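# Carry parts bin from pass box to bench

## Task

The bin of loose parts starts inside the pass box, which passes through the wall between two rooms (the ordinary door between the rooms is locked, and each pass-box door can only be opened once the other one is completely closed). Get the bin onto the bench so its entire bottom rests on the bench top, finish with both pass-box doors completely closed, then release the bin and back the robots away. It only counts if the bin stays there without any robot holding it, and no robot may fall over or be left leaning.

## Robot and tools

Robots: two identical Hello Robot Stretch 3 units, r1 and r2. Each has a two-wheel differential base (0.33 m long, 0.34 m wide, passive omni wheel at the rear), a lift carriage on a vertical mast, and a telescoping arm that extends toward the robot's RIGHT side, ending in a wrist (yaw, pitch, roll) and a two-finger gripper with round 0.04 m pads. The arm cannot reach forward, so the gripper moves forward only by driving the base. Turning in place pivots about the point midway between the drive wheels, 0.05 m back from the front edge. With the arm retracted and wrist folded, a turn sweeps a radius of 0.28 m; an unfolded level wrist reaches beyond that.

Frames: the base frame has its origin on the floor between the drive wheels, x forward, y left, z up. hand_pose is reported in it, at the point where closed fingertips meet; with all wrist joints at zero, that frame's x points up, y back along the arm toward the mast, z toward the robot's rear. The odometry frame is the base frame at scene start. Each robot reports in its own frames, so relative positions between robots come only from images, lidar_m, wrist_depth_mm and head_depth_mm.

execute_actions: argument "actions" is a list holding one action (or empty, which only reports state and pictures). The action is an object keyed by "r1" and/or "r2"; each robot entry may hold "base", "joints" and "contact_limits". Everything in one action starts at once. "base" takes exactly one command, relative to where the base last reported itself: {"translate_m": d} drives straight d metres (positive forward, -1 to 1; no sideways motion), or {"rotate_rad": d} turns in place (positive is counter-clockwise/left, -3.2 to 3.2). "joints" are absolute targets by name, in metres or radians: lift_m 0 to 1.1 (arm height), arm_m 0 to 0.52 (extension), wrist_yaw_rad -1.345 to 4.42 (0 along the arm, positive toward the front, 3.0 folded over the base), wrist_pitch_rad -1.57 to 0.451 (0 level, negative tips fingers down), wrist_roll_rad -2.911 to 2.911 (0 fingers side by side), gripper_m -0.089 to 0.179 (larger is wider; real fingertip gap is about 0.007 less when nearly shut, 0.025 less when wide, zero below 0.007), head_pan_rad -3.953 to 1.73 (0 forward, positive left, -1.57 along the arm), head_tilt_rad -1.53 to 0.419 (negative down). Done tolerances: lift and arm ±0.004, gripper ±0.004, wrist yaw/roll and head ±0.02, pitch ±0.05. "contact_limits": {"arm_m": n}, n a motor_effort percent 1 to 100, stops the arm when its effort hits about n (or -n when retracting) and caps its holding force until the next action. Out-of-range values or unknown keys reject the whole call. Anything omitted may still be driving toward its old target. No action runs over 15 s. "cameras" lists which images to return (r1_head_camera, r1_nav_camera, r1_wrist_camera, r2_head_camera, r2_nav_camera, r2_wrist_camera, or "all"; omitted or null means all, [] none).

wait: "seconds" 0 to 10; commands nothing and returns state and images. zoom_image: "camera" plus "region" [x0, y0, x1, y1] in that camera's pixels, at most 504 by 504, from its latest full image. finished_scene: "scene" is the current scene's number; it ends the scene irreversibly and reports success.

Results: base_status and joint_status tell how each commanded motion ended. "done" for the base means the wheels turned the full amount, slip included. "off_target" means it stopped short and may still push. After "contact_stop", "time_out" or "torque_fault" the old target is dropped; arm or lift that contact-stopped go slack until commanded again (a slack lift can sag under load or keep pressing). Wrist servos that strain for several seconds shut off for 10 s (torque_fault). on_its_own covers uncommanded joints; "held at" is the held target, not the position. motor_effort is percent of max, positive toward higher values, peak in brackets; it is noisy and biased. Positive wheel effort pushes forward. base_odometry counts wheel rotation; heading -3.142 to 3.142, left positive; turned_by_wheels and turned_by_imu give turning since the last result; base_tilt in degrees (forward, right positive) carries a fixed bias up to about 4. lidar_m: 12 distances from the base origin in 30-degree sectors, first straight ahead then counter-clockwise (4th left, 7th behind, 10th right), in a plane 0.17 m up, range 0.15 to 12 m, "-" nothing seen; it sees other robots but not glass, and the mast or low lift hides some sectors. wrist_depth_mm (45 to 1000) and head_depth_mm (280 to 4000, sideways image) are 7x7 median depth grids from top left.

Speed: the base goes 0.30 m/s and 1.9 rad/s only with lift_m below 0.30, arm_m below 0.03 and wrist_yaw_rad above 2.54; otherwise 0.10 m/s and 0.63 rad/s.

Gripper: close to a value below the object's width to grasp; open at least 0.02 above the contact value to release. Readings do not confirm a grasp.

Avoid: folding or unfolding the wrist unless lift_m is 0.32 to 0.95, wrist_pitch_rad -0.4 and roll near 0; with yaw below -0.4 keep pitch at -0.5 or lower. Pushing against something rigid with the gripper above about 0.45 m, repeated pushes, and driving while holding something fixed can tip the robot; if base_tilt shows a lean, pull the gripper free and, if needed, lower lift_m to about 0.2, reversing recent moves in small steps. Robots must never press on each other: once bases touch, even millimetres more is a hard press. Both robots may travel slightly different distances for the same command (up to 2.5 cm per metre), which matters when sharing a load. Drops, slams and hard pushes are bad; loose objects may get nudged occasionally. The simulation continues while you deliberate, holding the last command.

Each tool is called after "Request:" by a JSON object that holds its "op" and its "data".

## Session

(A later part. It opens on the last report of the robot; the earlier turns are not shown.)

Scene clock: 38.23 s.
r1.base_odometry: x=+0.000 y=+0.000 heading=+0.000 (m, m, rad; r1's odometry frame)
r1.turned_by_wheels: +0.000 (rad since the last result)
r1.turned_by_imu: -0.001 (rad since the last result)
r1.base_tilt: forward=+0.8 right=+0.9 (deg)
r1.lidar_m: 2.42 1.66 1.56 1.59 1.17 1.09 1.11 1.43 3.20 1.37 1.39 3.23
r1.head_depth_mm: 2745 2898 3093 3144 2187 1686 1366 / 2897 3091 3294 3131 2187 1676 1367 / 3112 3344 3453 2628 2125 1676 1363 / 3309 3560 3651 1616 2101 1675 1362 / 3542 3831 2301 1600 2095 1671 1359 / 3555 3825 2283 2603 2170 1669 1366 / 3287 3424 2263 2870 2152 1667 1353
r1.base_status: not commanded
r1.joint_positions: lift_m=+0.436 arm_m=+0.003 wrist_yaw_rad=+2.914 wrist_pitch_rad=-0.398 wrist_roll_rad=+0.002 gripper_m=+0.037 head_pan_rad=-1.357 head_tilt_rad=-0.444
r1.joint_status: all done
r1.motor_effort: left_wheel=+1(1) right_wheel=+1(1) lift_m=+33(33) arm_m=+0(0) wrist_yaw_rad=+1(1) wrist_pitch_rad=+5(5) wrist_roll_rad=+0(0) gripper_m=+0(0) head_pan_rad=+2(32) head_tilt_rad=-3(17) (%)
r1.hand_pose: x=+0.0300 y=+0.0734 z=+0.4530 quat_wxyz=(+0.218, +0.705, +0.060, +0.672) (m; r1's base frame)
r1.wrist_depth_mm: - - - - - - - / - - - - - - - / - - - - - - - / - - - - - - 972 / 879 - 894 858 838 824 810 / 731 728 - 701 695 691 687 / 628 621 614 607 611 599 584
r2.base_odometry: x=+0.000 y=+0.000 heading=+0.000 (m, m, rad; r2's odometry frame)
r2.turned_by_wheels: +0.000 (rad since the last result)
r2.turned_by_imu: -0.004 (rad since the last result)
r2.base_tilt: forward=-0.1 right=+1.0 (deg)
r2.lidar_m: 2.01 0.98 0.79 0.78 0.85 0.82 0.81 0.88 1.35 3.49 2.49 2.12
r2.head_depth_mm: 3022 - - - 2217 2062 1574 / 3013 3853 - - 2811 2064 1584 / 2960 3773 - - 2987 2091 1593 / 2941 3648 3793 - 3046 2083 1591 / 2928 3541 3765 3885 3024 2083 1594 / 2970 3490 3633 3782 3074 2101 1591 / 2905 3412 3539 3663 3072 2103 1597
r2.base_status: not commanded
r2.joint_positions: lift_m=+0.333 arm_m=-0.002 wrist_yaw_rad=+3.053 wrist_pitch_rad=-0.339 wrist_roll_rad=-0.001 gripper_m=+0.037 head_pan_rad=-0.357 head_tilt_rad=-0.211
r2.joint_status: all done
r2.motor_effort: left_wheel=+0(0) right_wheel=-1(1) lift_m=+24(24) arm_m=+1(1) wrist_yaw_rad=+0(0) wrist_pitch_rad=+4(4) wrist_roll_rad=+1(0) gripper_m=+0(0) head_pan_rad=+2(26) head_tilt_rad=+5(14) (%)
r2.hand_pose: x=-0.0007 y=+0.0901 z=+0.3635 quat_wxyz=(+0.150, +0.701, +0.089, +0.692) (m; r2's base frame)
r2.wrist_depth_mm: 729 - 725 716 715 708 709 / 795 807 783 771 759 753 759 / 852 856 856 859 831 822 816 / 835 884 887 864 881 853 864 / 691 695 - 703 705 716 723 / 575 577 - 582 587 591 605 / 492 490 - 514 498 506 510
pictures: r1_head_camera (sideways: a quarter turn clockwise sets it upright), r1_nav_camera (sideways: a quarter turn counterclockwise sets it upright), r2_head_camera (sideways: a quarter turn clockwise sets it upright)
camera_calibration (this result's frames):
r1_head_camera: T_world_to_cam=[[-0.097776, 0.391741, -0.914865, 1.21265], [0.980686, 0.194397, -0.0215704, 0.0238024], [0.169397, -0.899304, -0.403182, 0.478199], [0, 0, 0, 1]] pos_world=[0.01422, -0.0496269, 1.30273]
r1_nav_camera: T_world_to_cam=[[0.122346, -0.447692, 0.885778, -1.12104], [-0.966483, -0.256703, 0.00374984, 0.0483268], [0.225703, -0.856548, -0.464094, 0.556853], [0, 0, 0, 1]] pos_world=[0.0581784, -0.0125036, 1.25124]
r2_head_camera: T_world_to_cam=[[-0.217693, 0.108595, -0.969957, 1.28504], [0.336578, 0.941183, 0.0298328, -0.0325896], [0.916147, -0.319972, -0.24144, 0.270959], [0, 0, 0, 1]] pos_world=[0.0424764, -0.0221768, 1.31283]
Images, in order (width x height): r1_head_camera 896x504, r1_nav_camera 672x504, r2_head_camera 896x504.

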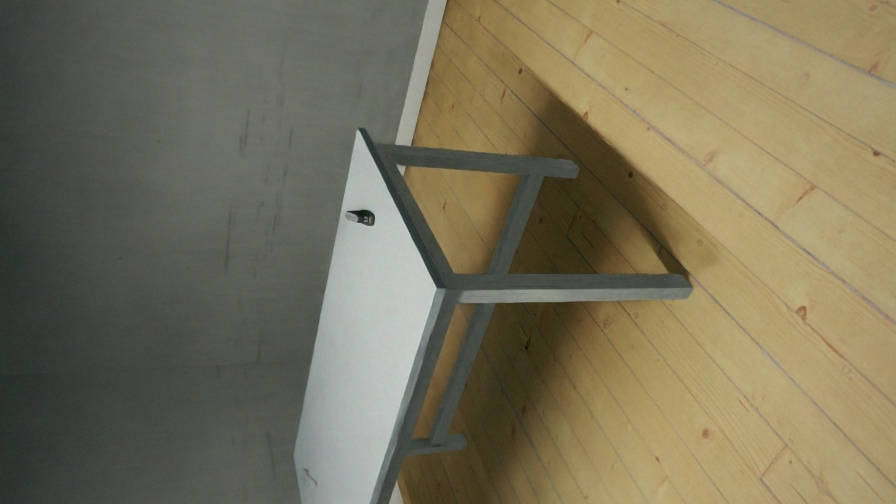

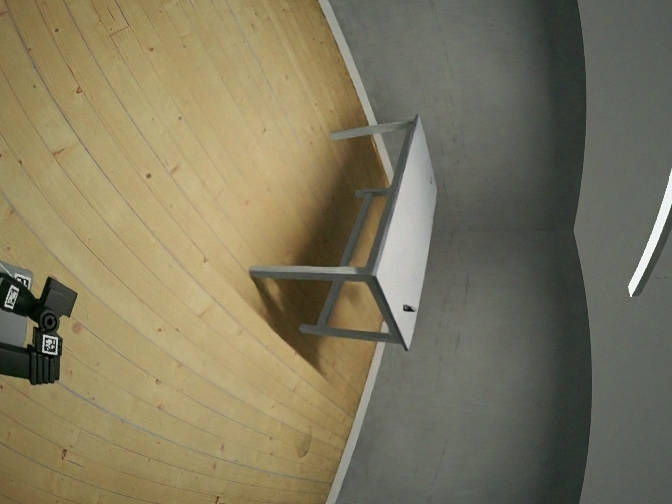

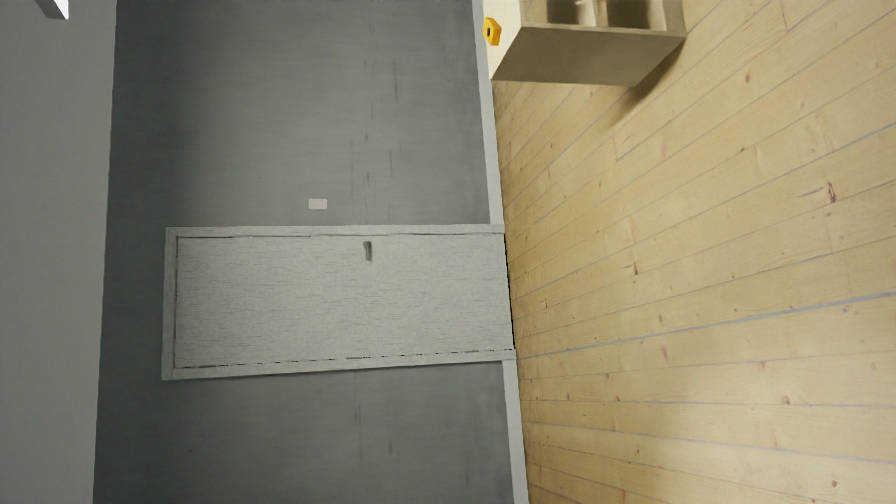

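Request:
{"op": "execute_actions", "data": {"actions": [{"r1":{"base":{"rotate_rad":-1.83},"joints":{"head_pan_rad":-1.0,"head_tilt_rad":-0.3}}}], "cameras": ["r1_head_camera"]}}

Request:
{"op": "execute_actions", "data": {"actions": [{"r1":{"base":{"translate_m":1.0},"joints":{"head_pan_rad":-1.57,"head_tilt_rad":-0.3}}}], "cameras": ["r1_head_camera","r1_nav_camera"]}}

Scene clock: 55.87 s.
r1.base_odometry: x=+0.000 y=+0.000 heading=-1.830 (m, m, rad; r1's odometry frame)
r1.turned_by_wheels: -1.830 (rad since the last result)
r1.turned_by_imu: -1.853 (rad since the last result)
r1.base_tilt: forward=+0.8 right=+0.9 (deg)
r1.lidar_m: 3.21 1.37 2.53 3.24 1.90 1.57 1.56 1.33 1.10 1.09 1.22 1.94
r1.head_depth_mm: 985 1024 1066 1110 1159 1213 1267 / 1059 1101 1148 1200 1260 1322 1393 / 1138 1190 1248 1314 1384 1458 1474 / 1240 1302 1300 1372 1511 1617 1526 / 1354 1420 1094 1196 1262 1789 1518 / 1493 1591 956 1706 1085 1875 1517 / 1664 1785 830 1650 952 1735 1515
r1.base_status: done
r1.joint_positions: lift_m=+0.436 arm_m=+0.003 wrist_yaw_rad=+2.914 wrist_pitch_rad=-0.398 wrist_roll_rad=+0.002 gripper_m=+0.037 head_pan_rad=-1.007 head_tilt_rad=-0.310
r1.joint_status: all done
r1.motor_effort: left_wheel=+4(8) right_wheel=-2(2) lift_m=+33(33) arm_m=+0(1) wrist_yaw_rad=+0(1) wrist_pitch_rad=+5(4) wrist_roll_rad=+1(1) gripper_m=+0(0) head_pan_rad=+1(19) head_tilt_rad=+3(12) (%)
r1.hand_pose: x=+0.0300 y=+0.0734 z=+0.4530 quat_wxyz=(+0.218, +0.705, +0.060, +0.672) (m; r1's base frame)
r1.wrist_depth_mm: - - - - - - - / - - - - - - - / - - - - - - - / - - - - - - 985 / 868 - 911 858 861 805 802 / 733 727 - 700 709 696 674 / 619 622 613 613 609 596 590
r2.base_odometry: x=+0.000 y=+0.000 heading=+0.000 (m, m, rad; r2's odometry frame)
r2.turned_by_wheels: +0.000 (rad since the last result)
r2.turned_by_imu: -0.005 (rad since the last result)
r2.base_tilt: forward=-0.1 right=+1.0 (deg)
r2.lidar_m: 2.01 0.98 0.79 0.78 0.85 0.82 0.81 0.88 1.35 3.51 2.50 2.11
r2.head_depth_mm: 3025 - - - 2216 2069 1571 / 2982 3803 - - 2825 2061 1585 / 2972 3744 - - 3039 2085 1590 / 2977 3623 3833 - 3028 2079 1577 / 2938 3588 3733 3821 3076 2092 1599 / 2916 3533 3587 3789 3093 2097 1603 / 2909 3417 3539 3687 3101 2102 1596
r2.base_status: not commanded
r2.joint_positions: lift_m=+0.333 arm_m=-0.002 wrist_yaw_rad=+3.053 wrist_pitch_rad=-0.339 wrist_roll_rad=-0.001 gripper_m=+0.037 head_pan_rad=-0.357 head_tilt_rad=-0.211
r2.joint_status: not commanded
r2.motor_effort: left_wheel=+0(0) right_wheel=-1(1) lift_m=+24(24) arm_m=+1(1) wrist_yaw_rad=+0(0) wrist_pitch_rad=+5(4) wrist_roll_rad=+1(1) gripper_m=-1(0) head_pan_rad=+2(2) head_tilt_rad=+4(5) (%)
r2.hand_pose: x=-0.0007 y=+0.0901 z=+0.3635 quat_wxyz=(+0.150, +0.701, +0.089, +0.692) (m; r2's base frame)
r2.wrist_depth_mm: 732 - 717 713 722 715 707 / 804 792 786 780 778 746 760 / 857 860 840 846 834 820 809 / 828 872 879 860 871 865 863 / 690 692 - 705 721 723 720 / 579 576 - 585 591 593 589 / 486 493 - 514 506 506 507
pictures: r1_head_camera (sideways: a quarter turn clockwise sets it upright)
camera_calibration (this result's frames):
r1_head_camera: T_world_to_cam=[[-0.15886, 0.227853, -0.960649, 1.27279], [0.85594, 0.516727, -0.018984, 0.0211997], [0.492068, -0.825273, -0.277116, 0.312165], [0, 0, 0, 1]] pos_world=[0.0304443, -0.0433428, 1.30962]
Images, in order (width x height): r1_head_camera 896x504.

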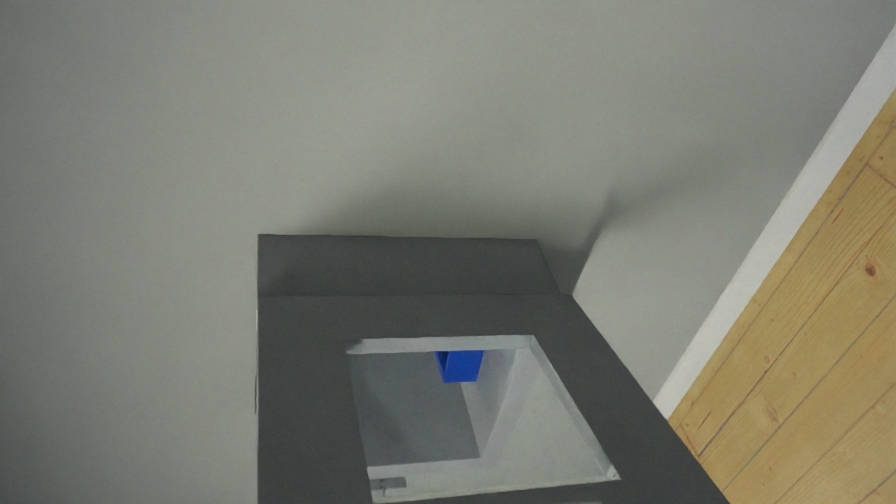

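Scene clock: 66.87 s.
r1.base_odometry: x=-0.256 y=-0.967 heading=-1.830 (m, m, rad; r1's odometry frame)
r1.turned_by_wheels: +0.000 (rad since the last result)
r1.turned_by_imu: +0.001 (rad since the last result)
r1.base_tilt: forward=+0.8 right=+0.9 (deg)
r1.lidar_m: 2.23 0.99 0.69 2.10 3.08 2.55 2.54 1.55 1.28 1.28 1.42 2.24
r1.head_depth_mm: 1045 1098 767 1196 1265 820 1425 / 1065 1115 968 1017 1067 1392 1451 / 1078 1136 1523 1614 1253 1428 1478 / 1099 1153 - 3320 1252 1450 1506 / 1118 1177 1558 1619 1299 1483 1522 / 1136 1196 1168 1270 1242 1514 1518 / 1157 1218 1090 1137 1447 1545 1517
r1.base_status: done
r1.joint_positions: lift_m=+0.436 arm_m=+0.003 wrist_yaw_rad=+2.914 wrist_pitch_rad=-0.398 wrist_roll_rad=+0.002 gripper_m=+0.037 head_pan_rad=-1.563 head_tilt_rad=-0.310
r1.joint_status: all done
r1.motor_effort: left_wheel=+2(9) right_wheel=-1(2) lift_m=+33(33) arm_m=+0(1) wrist_yaw_rad=+0(1) wrist_pitch_rad=+4(5) wrist_roll_rad=+0(1) gripper_m=+0(0) head_pan_rad=-2(23) head_tilt_rad=+3(4) (%)
r1.hand_pose: x=+0.0300 y=+0.0734 z=+0.4530 quat_wxyz=(+0.218, +0.705, +0.060, +0.672) (m; r1's base frame)
r1.wrist_depth_mm: - - - - - - - / - - - - - - - / - - - - - - 917 / - - - 999 - - 956 / 873 - 887 839 852 832 826 / 724 731 - 708 697 688 683 / 620 618 611 610 602 598 587
r2.base_odometry: x=+0.000 y=+0.000 heading=+0.000 (m, m, rad; r2's odometry frame)
r2.turned_by_wheels: +0.000 (rad since the last result)
r2.turned_by_imu: -0.003 (rad since the last result)
r2.base_tilt: forward=-0.2 right=+1.1 (deg)
r2.lidar_m: 2.00 0.98 0.79 0.78 0.85 0.82 0.81 0.88 1.35 3.51 2.50 2.12
r2.head_depth_mm: 3018 - - - 2195 2063 1573 / 2983 3762 - - 2834 2062 1578 / 2953 3741 - - 3017 2076 1582 / 2952 3608 3854 - 3027 2077 1587 / 2964 3576 3718 3875 3061 2081 1581 / 2946 3439 3646 3706 3066 2106 1600 / 2872 3456 3548 3730 3097 2101 1605
r2.base_status: not commanded
r2.joint_positions: lift_m=+0.333 arm_m=-0.002 wrist_yaw_rad=+3.053 wrist_pitch_rad=-0.339 wrist_roll_rad=-0.001 gripper_m=+0.037 head_pan_rad=-0.357 head_tilt_rad=-0.211
r2.joint_status: not commanded
r2.motor_effort: left_wheel=+0(0) right_wheel=-1(1) lift_m=+24(24) arm_m=+1(1) wrist_yaw_rad=+0(0) wrist_pitch_rad=+4(4) wrist_roll_rad=+1(0) gripper_m=+0(0) head_pan_rad=+2(2) head_tilt_rad=+5(4) (%)
r2.hand_pose: x=-0.0007 y=+0.0901 z=+0.3635 quat_wxyz=(+0.150, +0.701, +0.089, +0.692) (m; r2's base frame)
r2.wrist_depth_mm: 737 - 715 716 716 703 705 / 807 796 787 780 770 761 752 / 847 866 857 836 836 836 799 / 829 875 864 875 870 852 854 / 689 700 - 702 709 716 725 / 573 583 - 593 598 595 590 / 494 495 - 518 500 508 507
pictures: r1_head_camera (sideways: a quarter turn clockwise sets it upright), r1_nav_camera (sideways: a quarter turn counterclockwise sets it upright)
camera_calibration (this result's frames):
r1_head_camera: T_world_to_cam=[[-0.0147352, 0.277335, -0.96066, 1.27193], [0.99974, -0.0126381, -0.0189832, 0.0203214], [-0.0174056, -0.96069, -0.277076, 0.315222], [0, 0, 0, 1]] pos_world=[0.0039127, -0.0496632, 1.30962]
r1_nav_camera: T_world_to_cam=[[0.0273917, -0.340479, 0.939853, -1.19102], [-0.998542, -0.0530651, 0.00987834, 0.0405425], [0.04651, -0.938754, -0.341436, 0.39833], [0, 0, 0, 1]] pos_world=[0.0545811, -0.029432, 1.25499]
Images, in order (width x height): r1_head_camera 896x504, r1_nav_camera 672x504.

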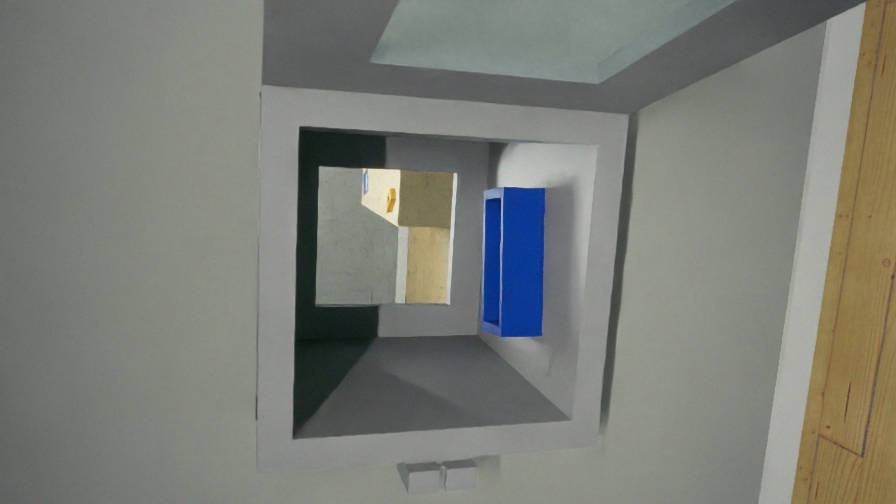

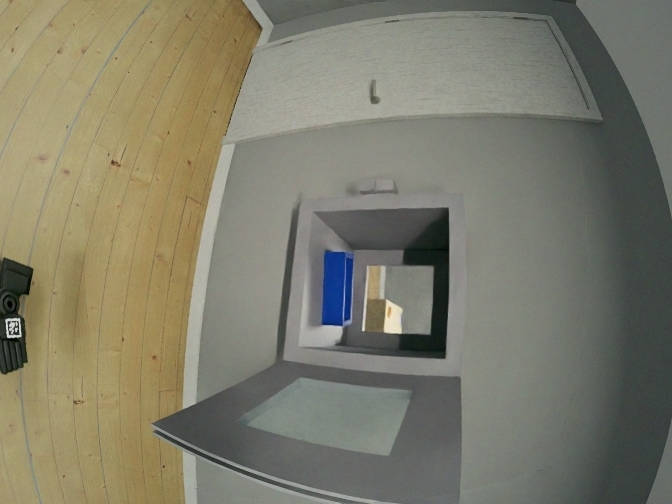

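Request:
{"op": "execute_actions", "data": {"actions": [{"r1":{"base":{"rotate_rad":-1.09},"joints":{"lift_m":0.9}}}], "cameras": []}}

Request:
{"op": "execute_actions", "data": {"actions": [{"r1":{"base":{"translate_m":0.77}}}], "cameras": ["r1_nav_camera"]}}

Request:
{"op": "execute_actions", "data": {"actions": [{"r1":{"base":{"rotate_rad":0.9}}}], "cameras": ["r1_head_camera","r1_nav_camera"]}}

Scene clock: 94.10 s.
r1.base_odometry: x=-0.256 y=-0.967 heading=-2.920 (m, m, rad; r1's odometry frame)
r1.turned_by_wheels: -1.090 (rad since the last result)
r1.turned_by_imu: -1.104 (rad since the last result)
r1.base_tilt: forward=+0.8 right=+0.9 (deg)
r1.lidar_m: 1.39 2.13 2.23 0.99 0.69 0.68 3.19 2.57 2.54 1.60 1.29 1.28
r1.head_depth_mm: 2237 2343 2435 2540 2596 1964 1530 / 2332 2457 2577 2702 2736 1967 1531 / 2042 2172 2316 2482 2537 1959 1528 / 1794 1893 1997 2109 2248 1956 1524 / 1591 1664 1742 1836 1940 1917 1518 / 1425 1489 1555 1625 1710 1751 1515 / 1298 1348 1409 1457 1519 1589 1513
r1.base_status: done
r1.joint_positions: lift_m=+0.900 arm_m=+0.003 wrist_yaw_rad=+2.914 wrist_pitch_rad=-0.398 wrist_roll_rad=+0.002 gripper_m=+0.037 head_pan_rad=-1.563 head_tilt_rad=-0.310
r1.joint_status: all done
r1.motor_effort: left_wheel=+4(8) right_wheel=-1(5) lift_m=+45(48) arm_m=-1(0) wrist_yaw_rad=+0(0) wrist_pitch_rad=+4(5) wrist_roll_rad=+0(1) gripper_m=+0(0) head_pan_rad=-3(3) head_tilt_rad=+4(4) (%)
r1.hand_pose: x=+0.0300 y=+0.0734 z=+0.9167 quat_wxyz=(+0.218, +0.705, +0.060, +0.672) (m; r1's base frame)
r1.wrist_depth_mm: - - - - - - - / - 960 - - - - - / 650 887 - - - - - / 635 - - - - - - / - - - - - - - / 732 - - - - - - / - - - - - - -
r2.base_odometry: x=+0.000 y=+0.000 heading=+0.000 (m, m, rad; r2's odometry frame)
r2.turned_by_wheels: +0.000 (rad since the last result)
r2.turned_by_imu: -0.007 (rad since the last result)
r2.base_tilt: forward=+0.0 right=+1.1 (deg)
r2.lidar_m: 2.01 0.98 0.79 0.78 0.85 0.82 0.81 0.88 1.34 3.52 2.49 2.12
r2.head_depth_mm: 2968 - - - 2196 2054 1577 / 2991 3814 - - 2828 2065 1583 / 2950 3762 - - 3046 2076 1584 / 2973 3595 3802 - 3036 2075 1584 / 2925 3503 3709 3797 3045 2104 1593 / 2933 3519 3619 3820 3095 2103 1608 / 2922 3458 3505 3679 3081 2113 1597
r2.base_status: not commanded
r2.joint_positions: lift_m=+0.333 arm_m=-0.002 wrist_yaw_rad=+3.053 wrist_pitch_rad=-0.339 wrist_roll_rad=-0.001 gripper_m=+0.037 head_pan_rad=-0.357 head_tilt_rad=-0.211
r2.joint_status: not commanded
r2.motor_effort: left_wheel=-1(0) right_wheel=-1(1) lift_m=+24(24) arm_m=+1(2) wrist_yaw_rad=+0(0) wrist_pitch_rad=+4(4) wrist_roll_rad=+1(1) gripper_m=+0(1) head_pan_rad=+2(2) head_tilt_rad=+4(4) (%)
r2.hand_pose: x=-0.0007 y=+0.0901 z=+0.3635 quat_wxyz=(+0.150, +0.701, +0.089, +0.692) (m; r2's base frame)
r2.wrist_depth_mm: 733 - 725 710 716 712 697 / 804 804 775 771 784 774 763 / 839 853 845 841 831 827 810 / 829 850 886 859 875 852 855 / 697 691 - 702 711 723 714 / 581 580 - 589 588 593 597 / 491 493 - 509 500 505 506
pictures: none
No camera images: the call's "cameras" was empty. Leave "cameras" out to get every camera's image.

Scene clock: 102.97 s.
r1.base_odometry: x=-1.007 y=-1.136 heading=-2.920 (m, m, rad; r1's odometry frame)
r1.turned_by_wheels: +0.000 (rad since the last result)
r1.turned_by_imu: +0.001 (rad since the last result)
r1.base_tilt: forward=+0.8 right=+0.9 (deg)
r1.lidar_m: 0.74 1.11 1.75 1.92 1.31 1.33 3.80 3.06 1.71 0.84 0.68 0.68
r1.head_depth_mm: 1498 1640 555 1926 2226 1969 681 / 1244 1335 579 1520 1709 1667 729 / 1064 1129 606 644 686 724 1436 / 927 981 636 672 711 756 1319 / 823 864 621 661 702 750 1123 / 741 771 558 712 763 797 695 / 672 699 499 797 860 807 654
r1.base_status: done
r1.joint_positions: lift_m=+0.900 arm_m=+0.003 wrist_yaw_rad=+2.914 wrist_pitch_rad=-0.398 wrist_roll_rad=+0.002 gripper_m=+0.037 head_pan_rad=-1.563 head_tilt_rad=-0.310
r1.joint_status: not commanded
r1.motor_effort: left_wheel=+3(9) right_wheel=-2(4) lift_m=+45(45) arm_m=+0(0) wrist_yaw_rad=+0(1) wrist_pitch_rad=+4(4) wrist_roll_rad=+0(1) gripper_m=+0(1) head_pan_rad=-2(2) head_tilt_rad=+3(4) (%)
r1.hand_pose: x=+0.0300 y=+0.0734 z=+0.9167 quat_wxyz=(+0.218, +0.705, +0.060, +0.672) (m; r1's base frame)
r1.wrist_depth_mm: - - - - - - - / - - - - - - - / - - - - - - - / - - - - - - - / - - - - - - - / - - - - - - - / - - - - - - -
r2.base_odometry: x=+0.000 y=+0.000 heading=+0.000 (m, m, rad; r2's odometry frame)
r2.turned_by_wheels: +0.000 (rad since the last result)
r2.turned_by_imu: -0.002 (rad since the last result)
r2.base_tilt: forward=-0.1 right=+1.1 (deg)
r2.lidar_m: 2.01 0.98 0.79 0.78 0.85 0.82 0.81 0.88 1.35 3.50 2.50 2.12
r2.head_depth_mm: 3010 - - - 2197 2056 1584 / 3003 3874 - - 2823 2075 1583 / 2983 3779 - - 3052 2080 1576 / 2952 3614 3773 - 3043 2085 1589 / 2924 3553 3714 3834 3045 2086 1588 / 2918 3510 3599 3760 3023 2112 1602 / 2871 3413 3568 3670 3070 2111 1602
r2.base_status: not commanded
r2.joint_positions: lift_m=+0.333 arm_m=-0.002 wrist_yaw_rad=+3.053 wrist_pitch_rad=-0.339 wrist_roll_rad=-0.001 gripper_m=+0.037 head_pan_rad=-0.357 head_tilt_rad=-0.211
r2.joint_status: not commanded
r2.motor_effort: left_wheel=+0(0) right_wheel=+0(1) lift_m=+24(24) arm_m=+1(1) wrist_yaw_rad=+0(0) wrist_pitch_rad=+4(5) wrist_roll_rad=+1(1) gripper_m=+0(0) head_pan_rad=+2(2) head_tilt_rad=+4(4) (%)
r2.hand_pose: x=-0.0007 y=+0.0901 z=+0.3635 quat_wxyz=(+0.150, +0.701, +0.089, +0.692) (m; r2's base frame)
r2.wrist_depth_mm: 733 - 730 722 717 718 704 / 792 799 788 776 771 765 757 / 849 860 846 834 822 826 820 / 842 872 881 881 862 853 855 / 700 691 - 703 716 725 721 / 572 583 - 590 592 601 586 / 491 496 - 512 500 503 507
pictures: r1_nav_camera (sideways: a quarter turn counterclockwise sets it upright)
camera_calibration (this result's frames):
r1_nav_camera: T_world_to_cam=[[0.0273074, -0.340314, 0.939915, -1.1911], [-0.998555, -0.05282, 0.00988657, 0.0405319], [0.0462818, -0.938827, -0.341265, 0.398108], [0, 0, 0, 1]] pos_world=[0.054574, -0.0294524, 1.25499]
Images, in order (width x height): r1_nav_camera 672x504.

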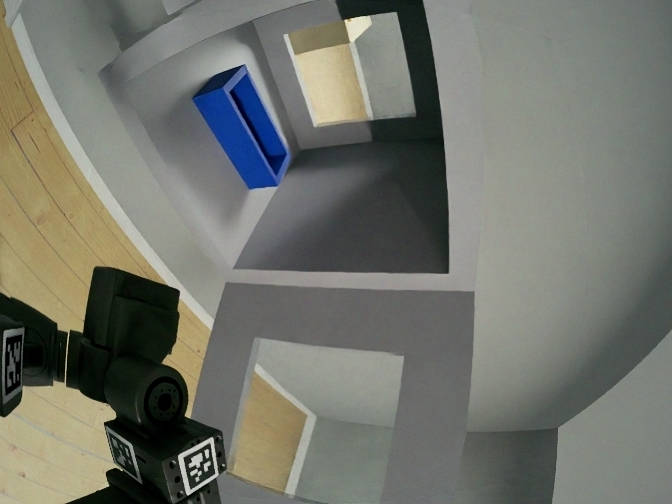

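Scene clock: 105.53 s.
r1.base_odometry: x=-1.007 y=-1.136 heading=-2.020 (m, m, rad; r1's odometry frame)
r1.turned_by_wheels: +0.900 (rad since the last result)
r1.turned_by_imu: +0.910 (rad since the last result)
r1.base_tilt: forward=+0.8 right=+0.9 (deg)
r1.lidar_m: 1.75 1.82 2.48 1.31 1.33 3.11 2.65 0.96 0.70 0.67 0.70 0.93
r1.head_depth_mm: 558 587 414 - 1064 729 659 / 557 587 413 - 1077 799 659 / 556 584 409 3012 1069 781 657 / 554 584 408 992 1049 812 635 / 553 582 407 430 456 486 525 / 552 580 607 646 675 451 783 / 551 579 611 646 683 730 779
r1.base_status: done
r1.joint_positions: lift_m=+0.900 arm_m=+0.003 wrist_yaw_rad=+2.914 wrist_pitch_rad=-0.398 wrist_roll_rad=+0.002 gripper_m=+0.037 head_pan_rad=-1.563 head_tilt_rad=-0.310
r1.joint_status: not commanded
r1.motor_effort: left_wheel=-2(6) right_wheel=+3(4) lift_m=+46(45) arm_m=-1(1) wrist_yaw_rad=-1(0) wrist_pitch_rad=+4(4) wrist_roll_rad=+1(0) gripper_m=+0(0) head_pan_rad=-2(2) head_tilt_rad=+3(4) (%)
r1.hand_pose: x=+0.0300 y=+0.0734 z=+0.9167 quat_wxyz=(+0.218, +0.705, +0.060, +0.672) (m; r1's base frame)
r1.wrist_depth_mm: - - - - - - - / - - - - - - - / - - - - - - - / - - - - - - - / - - - - - - - / - - - - - - - / - - - - - - -
r2.base_odometry: x=+0.000 y=+0.000 heading=+0.000 (m, m, rad; r2's odometry frame)
r2.turned_by_wheels: +0.000 (rad since the last result)
r2.turned_by_imu: -0.001 (rad since the last result)
r2.base_tilt: forward=-0.2 right=+1.1 (deg)
r2.lidar_m: 2.01 0.98 0.78 0.78 0.85 0.82 0.81 0.88 1.35 3.50 2.49 2.12
r2.head_depth_mm: 3017 - - - 2218 2075 1580 / 2968 3812 - - 2861 2071 1577 / 2980 3744 - - 3029 2089 1583 / 2987 3653 3765 - 3028 2081 1590 / 2940 3545 3686 3875 3066 2099 1600 / 2913 3511 3601 3739 3077 2099 1607 / 2899 3420 3527 3762 3102 2105 1588
r2.base_status: not commanded
r2.joint_positions: lift_m=+0.333 arm_m=-0.002 wrist_yaw_rad=+3.053 wrist_pitch_rad=-0.339 wrist_roll_rad=-0.001 gripper_m=+0.037 head_pan_rad=-0.357 head_tilt_rad=-0.211
r2.joint_status: not commanded
r2.motor_effort: left_wheel=+0(0) right_wheel=-1(1) lift_m=+24(24) arm_m=+1(1) wrist_yaw_rad=-1(0) wrist_pitch_rad=+4(4) wrist_roll_rad=+1(1) gripper_m=+0(0) head_pan_rad=+2(2) head_tilt_rad=+5(4) (%)
r2.hand_pose: x=-0.0007 y=+0.0901 z=+0.3635 quat_wxyz=(+0.150, +0.701, +0.089, +0.692) (m; r2's base frame)
r2.wrist_depth_mm: 735 - 724 727 717 700 711 / 791 798 784 780 773 764 754 / 847 853 842 845 828 832 827 / 834 872 870 874 854 874 870 / 688 704 - 710 718 709 721 / 575 587 - 583 586 593 592 / 485 495 - 518 502 507 505
pictures: r1_head_camera (sideways: a quarter turn clockwise sets it upright), r1_nav_camera (sideways: a quarter turn counterclockwise sets it upright)
camera_calibration (this result's frames):
r1_head_camera: T_world_to_cam=[[-0.0146643, 0.277162, -0.960711, 1.272], [0.999737, -0.0128924, -0.0189794, 0.0203165], [-0.0176463, -0.960737, -0.2769, 0.314994], [0, 0, 0, 1]] pos_world=[0.00390023, -0.0496612, 1.30963]
r1_nav_camera: T_world_to_cam=[[0.0273049, -0.340313, 0.939916, -1.1911], [-0.998555, -0.0528127, 0.00988662, 0.0405318], [0.0462749, -0.938828, -0.341264, 0.398107], [0, 0, 0, 1]] pos_world=[0.0545737, -0.0294528, 1.25499]
Images, in order (width x height): r1_head_camera 896x504, r1_nav_camera 672x504.

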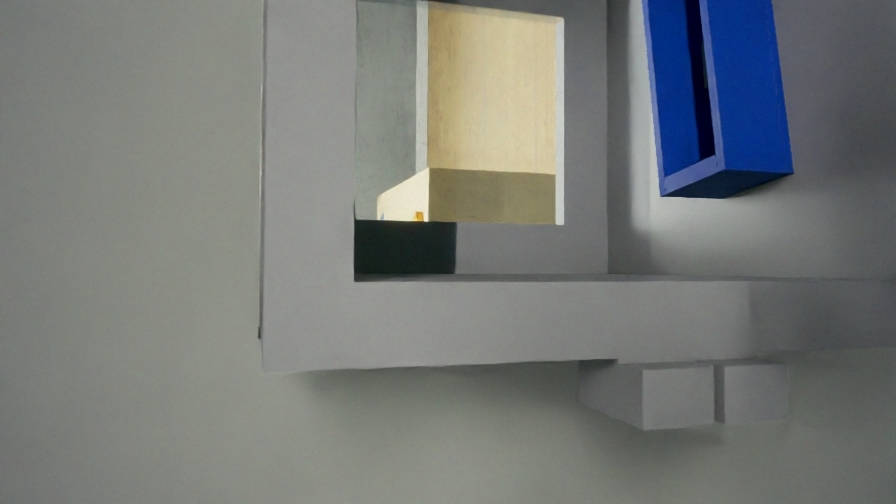

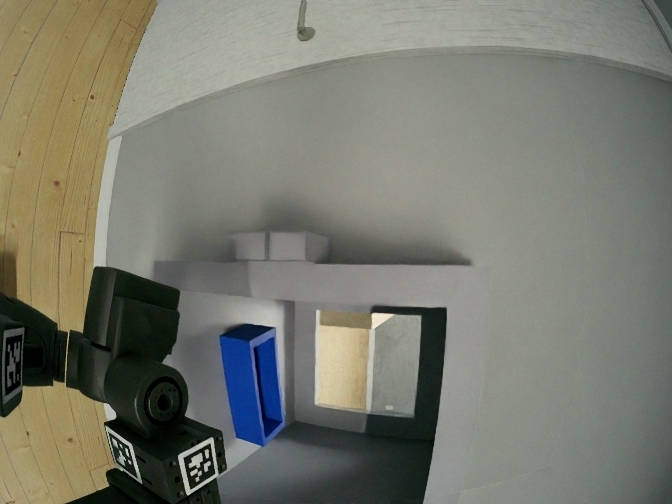

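Request:
{"op": "execute_actions", "data": {"actions": [{"r1":{"joints":{"wrist_yaw_rad":1.3,"gripper_m":0.12}}}], "cameras": []}}

Request:
{"op": "execute_actions", "data": {"actions": [{"r1":{"base":{"translate_m":-0.2},"joints":{"wrist_pitch_rad":-1.3,"wrist_roll_rad":1.57,"lift_m":1.03}}}], "cameras": []}}

Request:
{"op": "execute_actions", "data": {"actions": [{"r1":{"joints":{"wrist_yaw_rad":0.0,"head_tilt_rad":-0.6}}}], "cameras": ["r1_head_camera","r1_nav_camera","r1_wrist_camera"]}}

Scene clock: 120.63 s.
r1.base_odometry: x=-1.007 y=-1.136 heading=-2.020 (m, m, rad; r1's odometry frame)
r1.turned_by_wheels: +0.000 (rad since the last result)
r1.turned_by_imu: -0.001 (rad since the last result)
r1.base_tilt: forward=+0.8 right=+0.9 (deg)
r1.lidar_m: 1.75 1.82 2.49 1.30 1.33 3.15 2.66 0.96 0.70 0.67 0.70 0.93
r1.head_depth_mm: 558 588 414 - 1067 731 659 / 557 586 413 - 1076 800 658 / 556 584 409 2989 1071 781 658 / 555 583 408 989 1049 811 636 / 553 583 407 430 457 486 525 / 552 580 608 648 673 451 781 / 551 579 610 645 684 728 779
r1.base_status: not commanded
r1.joint_positions: lift_m=+0.900 arm_m=+0.003 wrist_yaw_rad=+1.302 wrist_pitch_rad=-0.398 wrist_roll_rad=+0.002 gripper_m=+0.120 head_pan_rad=-1.563 head_tilt_rad=-0.310
r1.joint_status: all done
r1.motor_effort: left_wheel=-2(2) right_wheel=+3(3) lift_m=+45(45) arm_m=+0(0) wrist_yaw_rad=-3(4) wrist_pitch_rad=+4(4) wrist_roll_rad=+0(0) gripper_m=+0(81) head_pan_rad=-2(3) head_tilt_rad=+3(4) (%)
r1.hand_pose: x=+0.1973 y=-0.2079 z=+0.9167 quat_wxyz=(+0.636, +0.532, -0.467, +0.308) (m; r1's base frame)
r1.wrist_depth_mm: - - - - 890 576 462 / - - - - 928 610 474 / - - - - 997 657 484 / - - - - - 685 491 / - - - - - 682 513 / - - - - - - 525 / - - - - - 824 528
r2.base_odometry: x=+0.000 y=+0.000 heading=+0.000 (m, m, rad; r2's odometry frame)
r2.turned_by_wheels: +0.000 (rad since the last result)
r2.turned_by_imu: -0.004 (rad since the last result)
r2.base_tilt: forward=-0.2 right=+0.9 (deg)
r2.lidar_m: 2.01 0.98 0.79 0.78 0.85 0.82 0.81 0.88 1.35 3.51 2.50 2.12
r2.head_depth_mm: 2989 - - - 2190 2070 1580 / 3003 3828 - - 2845 2053 1580 / 2995 3687 - - 3009 2067 1592 / 2986 3652 3739 - 3042 2087 1586 / 2957 3537 3690 3860 3044 2090 1583 / 2973 3491 3633 3818 3028 2109 1604 / 2915 3384 3544 3676 3056 2103 1597
r2.base_status: not commanded
r2.joint_positions: lift_m=+0.333 arm_m=-0.002 wrist_yaw_rad=+3.053 wrist_pitch_rad=-0.339 wrist_roll_rad=-0.001 gripper_m=+0.037 head_pan_rad=-0.357 head_tilt_rad=-0.211
r2.joint_status: not commanded
r2.motor_effort: left_wheel=+0(0) right_wheel=-1(1) lift_m=+24(24) arm_m=+1(1) wrist_yaw_rad=+0(0) wrist_pitch_rad=+4(4) wrist_roll_rad=+0(0) gripper_m=+0(0) head_pan_rad=+2(2) head_tilt_rad=+4(4) (%)
r2.hand_pose: x=-0.0007 y=+0.0901 z=+0.3635 quat_wxyz=(+0.150, +0.701, +0.089, +0.692) (m; r2's base frame)
r2.wrist_depth_mm: 729 - 724 723 705 711 697 / 794 789 787 772 772 770 761 / 854 855 856 840 843 822 830 / 827 871 871 878 861 861 855 / 691 696 - 713 716 714 724 / 575 576 - 579 592 593 589 / 489 493 - 516 504 506 500
pictures: none
No camera images: the call's "cameras" was empty. Leave "cameras" out to get every camera's image.

Scene clock: 123.60 s.
r1.base_odometry: x=-0.920 y=-0.956 heading=-2.020 (m, m, rad; r1's odometry frame)
r1.turned_by_wheels: +0.000 (rad since the last result)
r1.turned_by_imu: -0.001 (rad since the last result)
r1.base_tilt: forward=+0.8 right=+0.9 (deg)
r1.lidar_m: 1.95 2.02 1.36 1.29 3.79 2.93 2.67 0.96 0.70 0.68 0.70 0.96
r1.head_depth_mm: 557 588 415 814 924 - - / 556 586 413 1004 1055 - - / 556 585 409 - 1073 - - / 555 584 408 2762 1068 796 656 / 554 581 407 3737 1058 771 656 / 551 582 406 977 1025 841 654 / 551 579 405 679 680 681 633
r1.base_status: done
r1.joint_positions: lift_m=+1.030 arm_m=+0.003 wrist_yaw_rad=+1.302 wrist_pitch_rad=-1.297 wrist_roll_rad=+1.565 gripper_m=+0.120 head_pan_rad=-1.563 head_tilt_rad=-0.310
r1.joint_status: all done
r1.motor_effort: left_wheel=-1(6) right_wheel=+2(4) lift_m=+45(45) arm_m=+0(0) wrist_yaw_rad=-2(2) wrist_pitch_rad=-1(5) wrist_roll_rad=+3(2) gripper_m=+0(0) head_pan_rad=-3(2) head_tilt_rad=+4(2) (%)
r1.hand_pose: x=+0.0227 y=-0.1599 z=+0.9149 quat_wxyz=(+0.368, +0.484, -0.633, -0.479) (m; r1's base frame)
r1.wrist_depth_mm: 804 936 - - 981 934 887 / - - - - - 949 899 / - - - - - 977 914 / - - - - - 967 927 / - - - - - - 969 / - - - - - - - / - - - - - - -
r2.base_odometry: x=+0.000 y=+0.000 heading=+0.000 (m, m, rad; r2's odometry frame)
r2.turned_by_wheels: +0.000 (rad since the last result)
r2.turned_by_imu: -0.001 (rad since the last result)
r2.base_tilt: forward=+0.0 right=+1.1 (deg)
r2.lidar_m: 2.01 0.98 0.79 0.78 0.85 0.82 0.81 0.88 1.35 3.50 2.49 2.12
r2.head_depth_mm: 3021 - - - 2199 2050 1577 / 3020 3818 - - 2814 2066 1581 / 2974 3727 - - 3012 2076 1579 / 2962 3586 3837 - 3050 2081 1588 / 2968 3581 3734 3872 3069 2074 1587 / 2920 3493 3615 3763 3073 2101 1594 / 2951 3452 3551 3725 3073 2092 1602
r2.base_status: not commanded
r2.joint_positions: lift_m=+0.333 arm_m=-0.002 wrist_yaw_rad=+3.053 wrist_pitch_rad=-0.339 wrist_roll_rad=-0.001 gripper_m=+0.037 head_pan_rad=-0.357 head_tilt_rad=-0.211
r2.joint_status: not commanded
r2.motor_effort: left_wheel=+0(0) right_wheel=-1(0) lift_m=+24(24) arm_m=+0(1) wrist_yaw_rad=+0(0) wrist_pitch_rad=+4(4) wrist_roll_rad=+1(0) gripper_m=+0(0) head_pan_rad=+2(2) head_tilt_rad=+4(5) (%)
r2.hand_pose: x=-0.0007 y=+0.0901 z=+0.3635 quat_wxyz=(+0.150, +0.701, +0.089, +0.692) (m; r2's base frame)
r2.wrist_depth_mm: 734 - 729 726 712 714 707 / 789 785 777 779 765 768 754 / 845 857 853 842 844 824 830 / 835 876 873 873 859 852 862 / 691 695 - 698 711 718 720 / 576 583 - 584 588 591 591 / 493 497 - 513 501 505 503
pictures: none
No camera images: the call's "cameras" was empty. Leave "cameras" out to get every camera's image.

Scene clock: 125.27 s.
r1.base_odometry: x=-0.920 y=-0.956 heading=-2.020 (m, m, rad; r1's odometry frame)
r1.turned_by_wheels: +0.000 (rad since the last result)
r1.turned_by_imu: +0.000 (rad since the last result)
r1.base_tilt: forward=+0.8 right=+0.9 (deg)
r1.lidar_m: 1.95 2.02 1.36 1.29 3.79 2.93 2.66 0.96 0.70 0.67 0.70 0.96
r1.head_depth_mm: 363 815 866 - - - - / 363 939 1012 - - - - / 362 - 3416 - - - - / 361 2896 2711 1006 746 679 - / 360 - 2982 999 742 678 - / 356 891 973 956 768 676 1149 / 355 673 678 681 684 675 1147
r1.base_status: not commanded
r1.joint_positions: lift_m=+1.030 arm_m=+0.003 wrist_yaw_rad=+0.002 wrist_pitch_rad=-1.297 wrist_roll_rad=+1.566 gripper_m=+0.120 head_pan_rad=-1.563 head_tilt_rad=-0.592
r1.joint_status: all done
r1.motor_effort: left_wheel=-1(1) right_wheel=+2(3) lift_m=+45(45) arm_m=+0(0) wrist_yaw_rad=-3(3) wrist_pitch_rad=-1(1) wrist_roll_rad=+2(3) gripper_m=+0(0) head_pan_rad=-3(3) head_tilt_rad=-4(16) (%)
r1.hand_pose: x=-0.0214 y=-0.1934 z=+0.9149 quat_wxyz=(+0.003, +0.002, -0.797, -0.604) (m; r1's base frame)
r1.wrist_depth_mm: 395 393 996 - 1000 898 861 / 411 394 997 - - - 868 / 424 410 - - - - 906 / 438 411 986 - - - 947 / 443 432 - - - - 934 / 470 448 - - - - - / 484 448 - - - - -
r2.base_odometry: x=+0.000 y=+0.000 heading=+0.000 (m, m, rad; r2's odometry frame)
r2.turned_by_wheels: +0.000 (rad since the last result)
r2.turned_by_imu: +0.000 (rad since the last result)
r2.base_tilt: forward=-0.2 right=+1.1 (deg)
r2.lidar_m: 2.01 0.98 0.78 0.78 0.85 0.82 0.81 0.88 1.35 3.49 2.50 2.12
r2.head_depth_mm: 3026 - - - 2197 2082 1575 / 2989 3820 - - 2814 2070 1576 / 2974 3747 - - 3040 2086 1578 / 2972 3674 3817 - 3035 2090 1596 / 2946 3559 3698 3897 3049 2094 1595 / 2937 3512 3594 3730 3041 2091 1605 / 2921 3400 3538 3662 3114 2107 1599
r2.base_status: not commanded
r2.joint_positions: lift_m=+0.333 arm_m=-0.002 wrist_yaw_rad=+3.053 wrist_pitch_rad=-0.339 wrist_roll_rad=-0.001 gripper_m=+0.037 head_pan_rad=-0.357 head_tilt_rad=-0.211
r2.joint_status: not commanded
r2.motor_effort: left_wheel=+0(0) right_wheel=-1(1) lift_m=+24(24) arm_m=+1(1) wrist_yaw_rad=+0(0) wrist_pitch_rad=+4(5) wrist_roll_rad=+1(0) gripper_m=+0(0) head_pan_rad=+2(2) head_tilt_rad=+5(5) (%)
r2.hand_pose: x=-0.0007 y=+0.0901 z=+0.3635 quat_wxyz=(+0.150, +0.701, +0.089, +0.692) (m; r2's base frame)
r2.wrist_depth_mm: 741 - 729 713 702 716 707 / 797 787 780 776 767 769 762 / 828 864 854 844 837 830 810 / 834 881 872 880 872 857 857 / 697 699 - 704 716 713 722 / 577 577 - 581 595 592 594 / 494 492 - 512 499 505 507
pictures: r1_head_camera (sideways: a quarter turn clockwise sets it upright), r1_nav_camera (sideways: a quarter turn counterclockwise sets it upright), r1_wrist_camera
camera_calibration (this result's frames):
r1_head_camera: T_world_to_cam=[[-0.0166249, 0.53401, -0.845315, 1.12144], [0.999689, -0.00682321, -0.0239714, 0.0268079], [-0.0185687, -0.845451, -0.53373, 0.649214], [0, 0, 0, 1]] pos_world=[0.00389934, -0.049799, 1.29512]
r1_nav_camera: T_world_to_cam=[[0.0291993, -0.588856, 0.807711, -1.01867], [-0.99855, -0.0537414, -0.00308158, 0.0574162], [0.0452221, -0.80645, -0.589571, 0.72121], [0, 0, 0, 1]] pos_world=[0.0544628, -0.0151459, 1.24817]
r1_wrist_camera: T_world_to_cam=[[0.0191895, 0.961366, -0.274604, 0.439234], [0.983599, 0.0311147, 0.177665, -0.100017], [0.179345, -0.273509, -0.945002, 0.977707], [0, 0, 0, 1]] pos_world=[-0.0853992, -0.151741, 1.06232]
Images, in order (width x height): r1_head_camera 896x504, r1_nav_camera 672x504, r1_wrist_camera 644x364.

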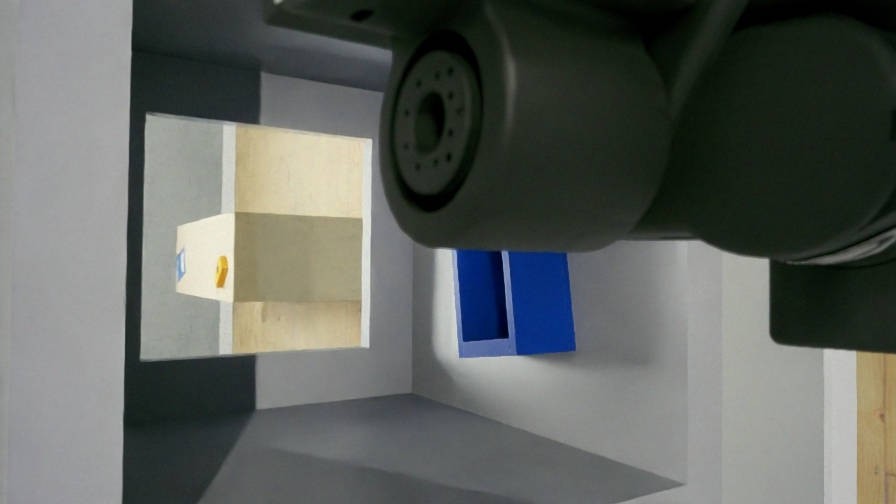

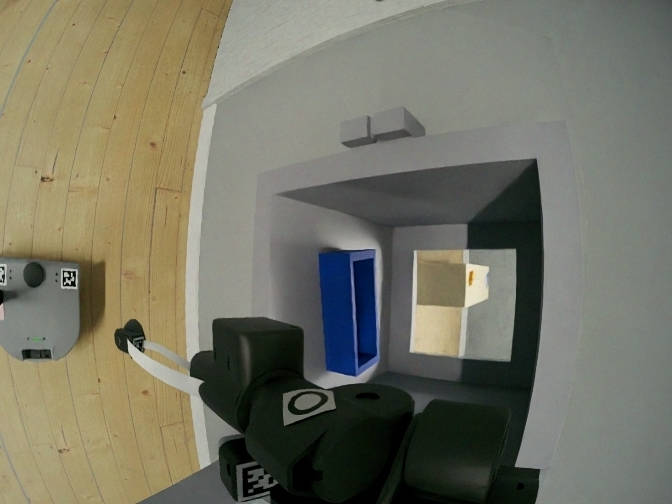

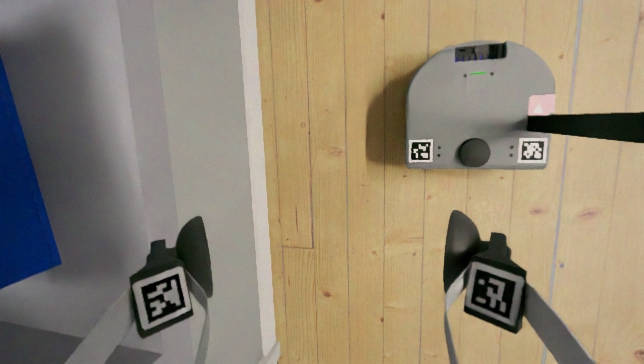

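Request:
{"op": "execute_actions", "data": {"actions": [{"r1":{"joints":{"arm_m":0.42,"lift_m":1.05}}}], "cameras": ["r1_head_camera","r1_nav_camera","r1_wrist_camera"]}}

Scene clock: 137.17 s.
r1.base_odometry: x=-0.920 y=-0.956 heading=-2.020 (m, m, rad; r1's odometry frame)
r1.turned_by_wheels: +0.000 (rad since the last result)
r1.turned_by_imu: +0.010 (rad since the last result)
r1.base_tilt: forward=-3.0 right=-4.8 (deg)
r1.lidar_m: 1.96 2.04 1.35 1.28 1.51 1.55 2.03 0.98 0.72 0.70 0.72 1.00
r1.head_depth_mm: 644 - 624 642 700 1057 1204 / 643 829 930 978 838 1056 1205 / 636 - 3691 1185 870 1051 1203 / 642 507 - 1182 859 1051 1204 / 648 507 - 1189 849 766 1203 / 647 507 1101 1146 865 772 1196 / 648 506 876 852 826 774 1200
r1.base_status: not commanded
r1.joint_positions: lift_m=+1.050 arm_m=+0.419 wrist_yaw_rad=+0.000 wrist_pitch_rad=-1.305 wrist_roll_rad=+1.567 gripper_m=+0.120 head_pan_rad=-1.564 head_tilt_rad=-0.594
r1.joint_status: all done
r1.on_its_own: base_tilt is 6.9 degrees off its reading at the scene's start (forward=+0.8 right=+0.9)
r1.motor_effort: left_wheel=-2(18) right_wheel=+1(4) lift_m=+45(47) arm_m=+11(21) wrist_yaw_rad=+1(6) wrist_pitch_rad=+1(3) wrist_roll_rad=+2(3) gripper_m=+0(0) head_pan_rad=-2(2) head_tilt_rad=-3(2) (%)
r1.hand_pose: x=-0.0216 y=-0.6078 z=+0.9346 quat_wxyz=(+0.002, +0.001, -0.794, -0.607) (m; r1's base frame)
r1.wrist_depth_mm: 475 479 436 390 366 970 874 / 516 509 387 402 374 - - / 533 539 422 422 392 - - / 557 569 437 439 410 - 998 / - 594 477 449 424 - - / - 608 443 459 441 - - / 504 525 534 492 466 - -
r2.base_odometry: x=+0.000 y=+0.000 heading=+0.000 (m, m, rad; r2's odometry frame)
r2.turned_by_wheels: +0.000 (rad since the last result)
r2.turned_by_imu: -0.003 (rad since the last result)
r2.base_tilt: forward=-0.1 right=+1.1 (deg)
r2.lidar_m: 2.01 0.98 0.79 0.78 0.85 0.82 0.81 0.88 1.35 3.51 2.50 2.13
r2.head_depth_mm: 3042 - - - 2183 2061 1581 / 2973 3800 - - 2822 2068 1568 / 2985 3813 - - 3017 2058 1595 / 2960 3690 3824 - 3013 2080 1596 / 2971 3602 3697 3884 3001 2089 1589 / 2937 3511 3577 3755 3057 2087 1598 / 2959 3413 3570 3693 3045 2095 1609
r2.base_status: not commanded
r2.joint_positions: lift_m=+0.333 arm_m=-0.002 wrist_yaw_rad=+3.053 wrist_pitch_rad=-0.339 wrist_roll_rad=-0.001 gripper_m=+0.037 head_pan_rad=-0.357 head_tilt_rad=-0.211
r2.joint_status: not commanded
r2.motor_effort: left_wheel=+0(0) right_wheel=-1(1) lift_m=+24(24) arm_m=+1(1) wrist_yaw_rad=+0(0) wrist_pitch_rad=+4(4) wrist_roll_rad=+0(0) gripper_m=+0(0) head_pan_rad=+2(2) head_tilt_rad=+5(4) (%)
r2.hand_pose: x=-0.0007 y=+0.0901 z=+0.3635 quat_wxyz=(+0.150, +0.701, +0.089, +0.692) (m; r2's base frame)
r2.wrist_depth_mm: 733 - 723 716 711 706 705 / 792 799 778 788 768 772 764 / 839 869 840 841 834 829 822 / 828 869 864 875 867 856 865 / 677 705 - 708 719 708 718 / 573 571 - 588 587 594 599 / 495 495 - 516 505 506 501
pictures: r1_head_camera (sideways: a quarter turn clockwise sets it upright), r1_nav_camera (sideways: a quarter turn counterclockwise sets it upright), r1_wrist_camera
camera_calibration (this result's frames):
r1_head_camera: T_world_to_cam=[[-0.0163266, 0.53557, -0.844333, 1.12016], [0.999685, -0.00735824, -0.023998, 0.0268424], [-0.0190654, -0.844459, -0.535281, 0.651235], [0, 0, 0, 1]] pos_world=[0.00387041, -0.0497852, 1.29503]
r1_nav_camera: T_world_to_cam=[[0.0288687, -0.590354, 0.806628, -1.01726], [-0.998581, -0.0531573, -0.00316615, 0.0575265], [0.0447473, -0.805392, -0.591051, 0.723138], [0, 0, 0, 1]] pos_world=[0.0544533, -0.0150752, 1.24814]
r1_wrist_camera: T_world_to_cam=[[0.0225715, 0.963384, -0.267174, 0.837465], [0.983666, 0.0263362, 0.178066, -0.0937668], [0.178583, -0.266829, -0.947054, 0.8889], [0, 0, 0, 1]] pos_world=[-0.0854097, -0.567147, 1.08228]
Images, in order (width x height): r1_head_camera 896x504, r1_nav_camera 672x504, r1_wrist_camera 644x364.

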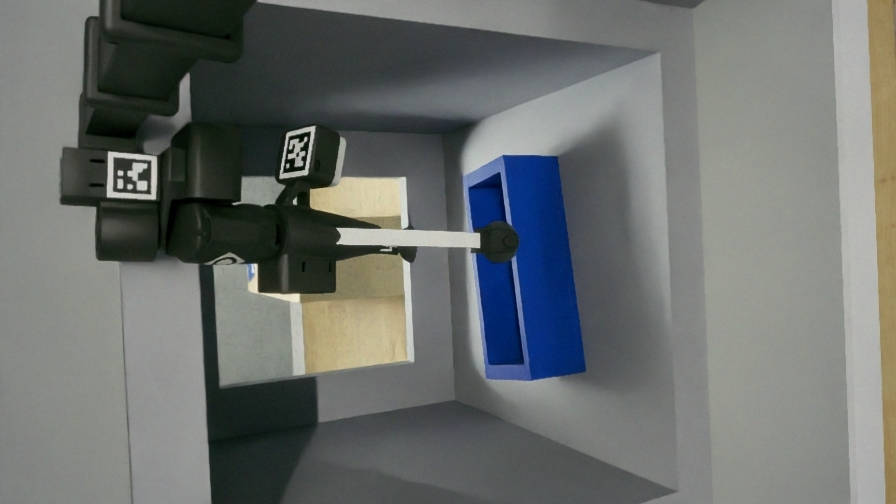

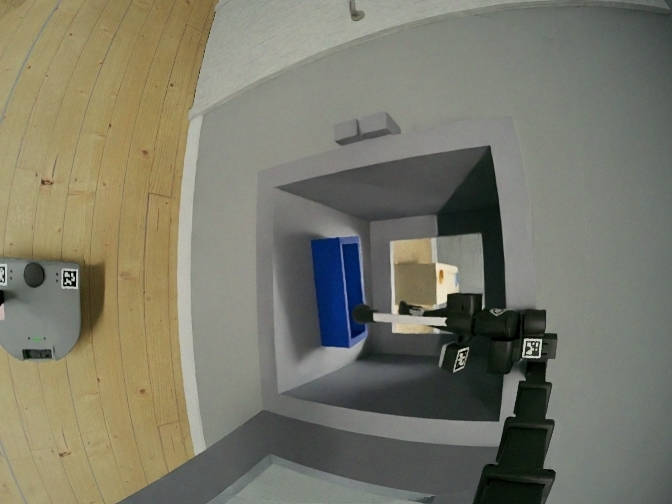

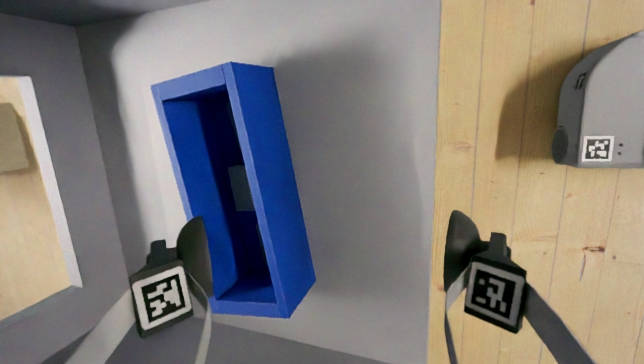

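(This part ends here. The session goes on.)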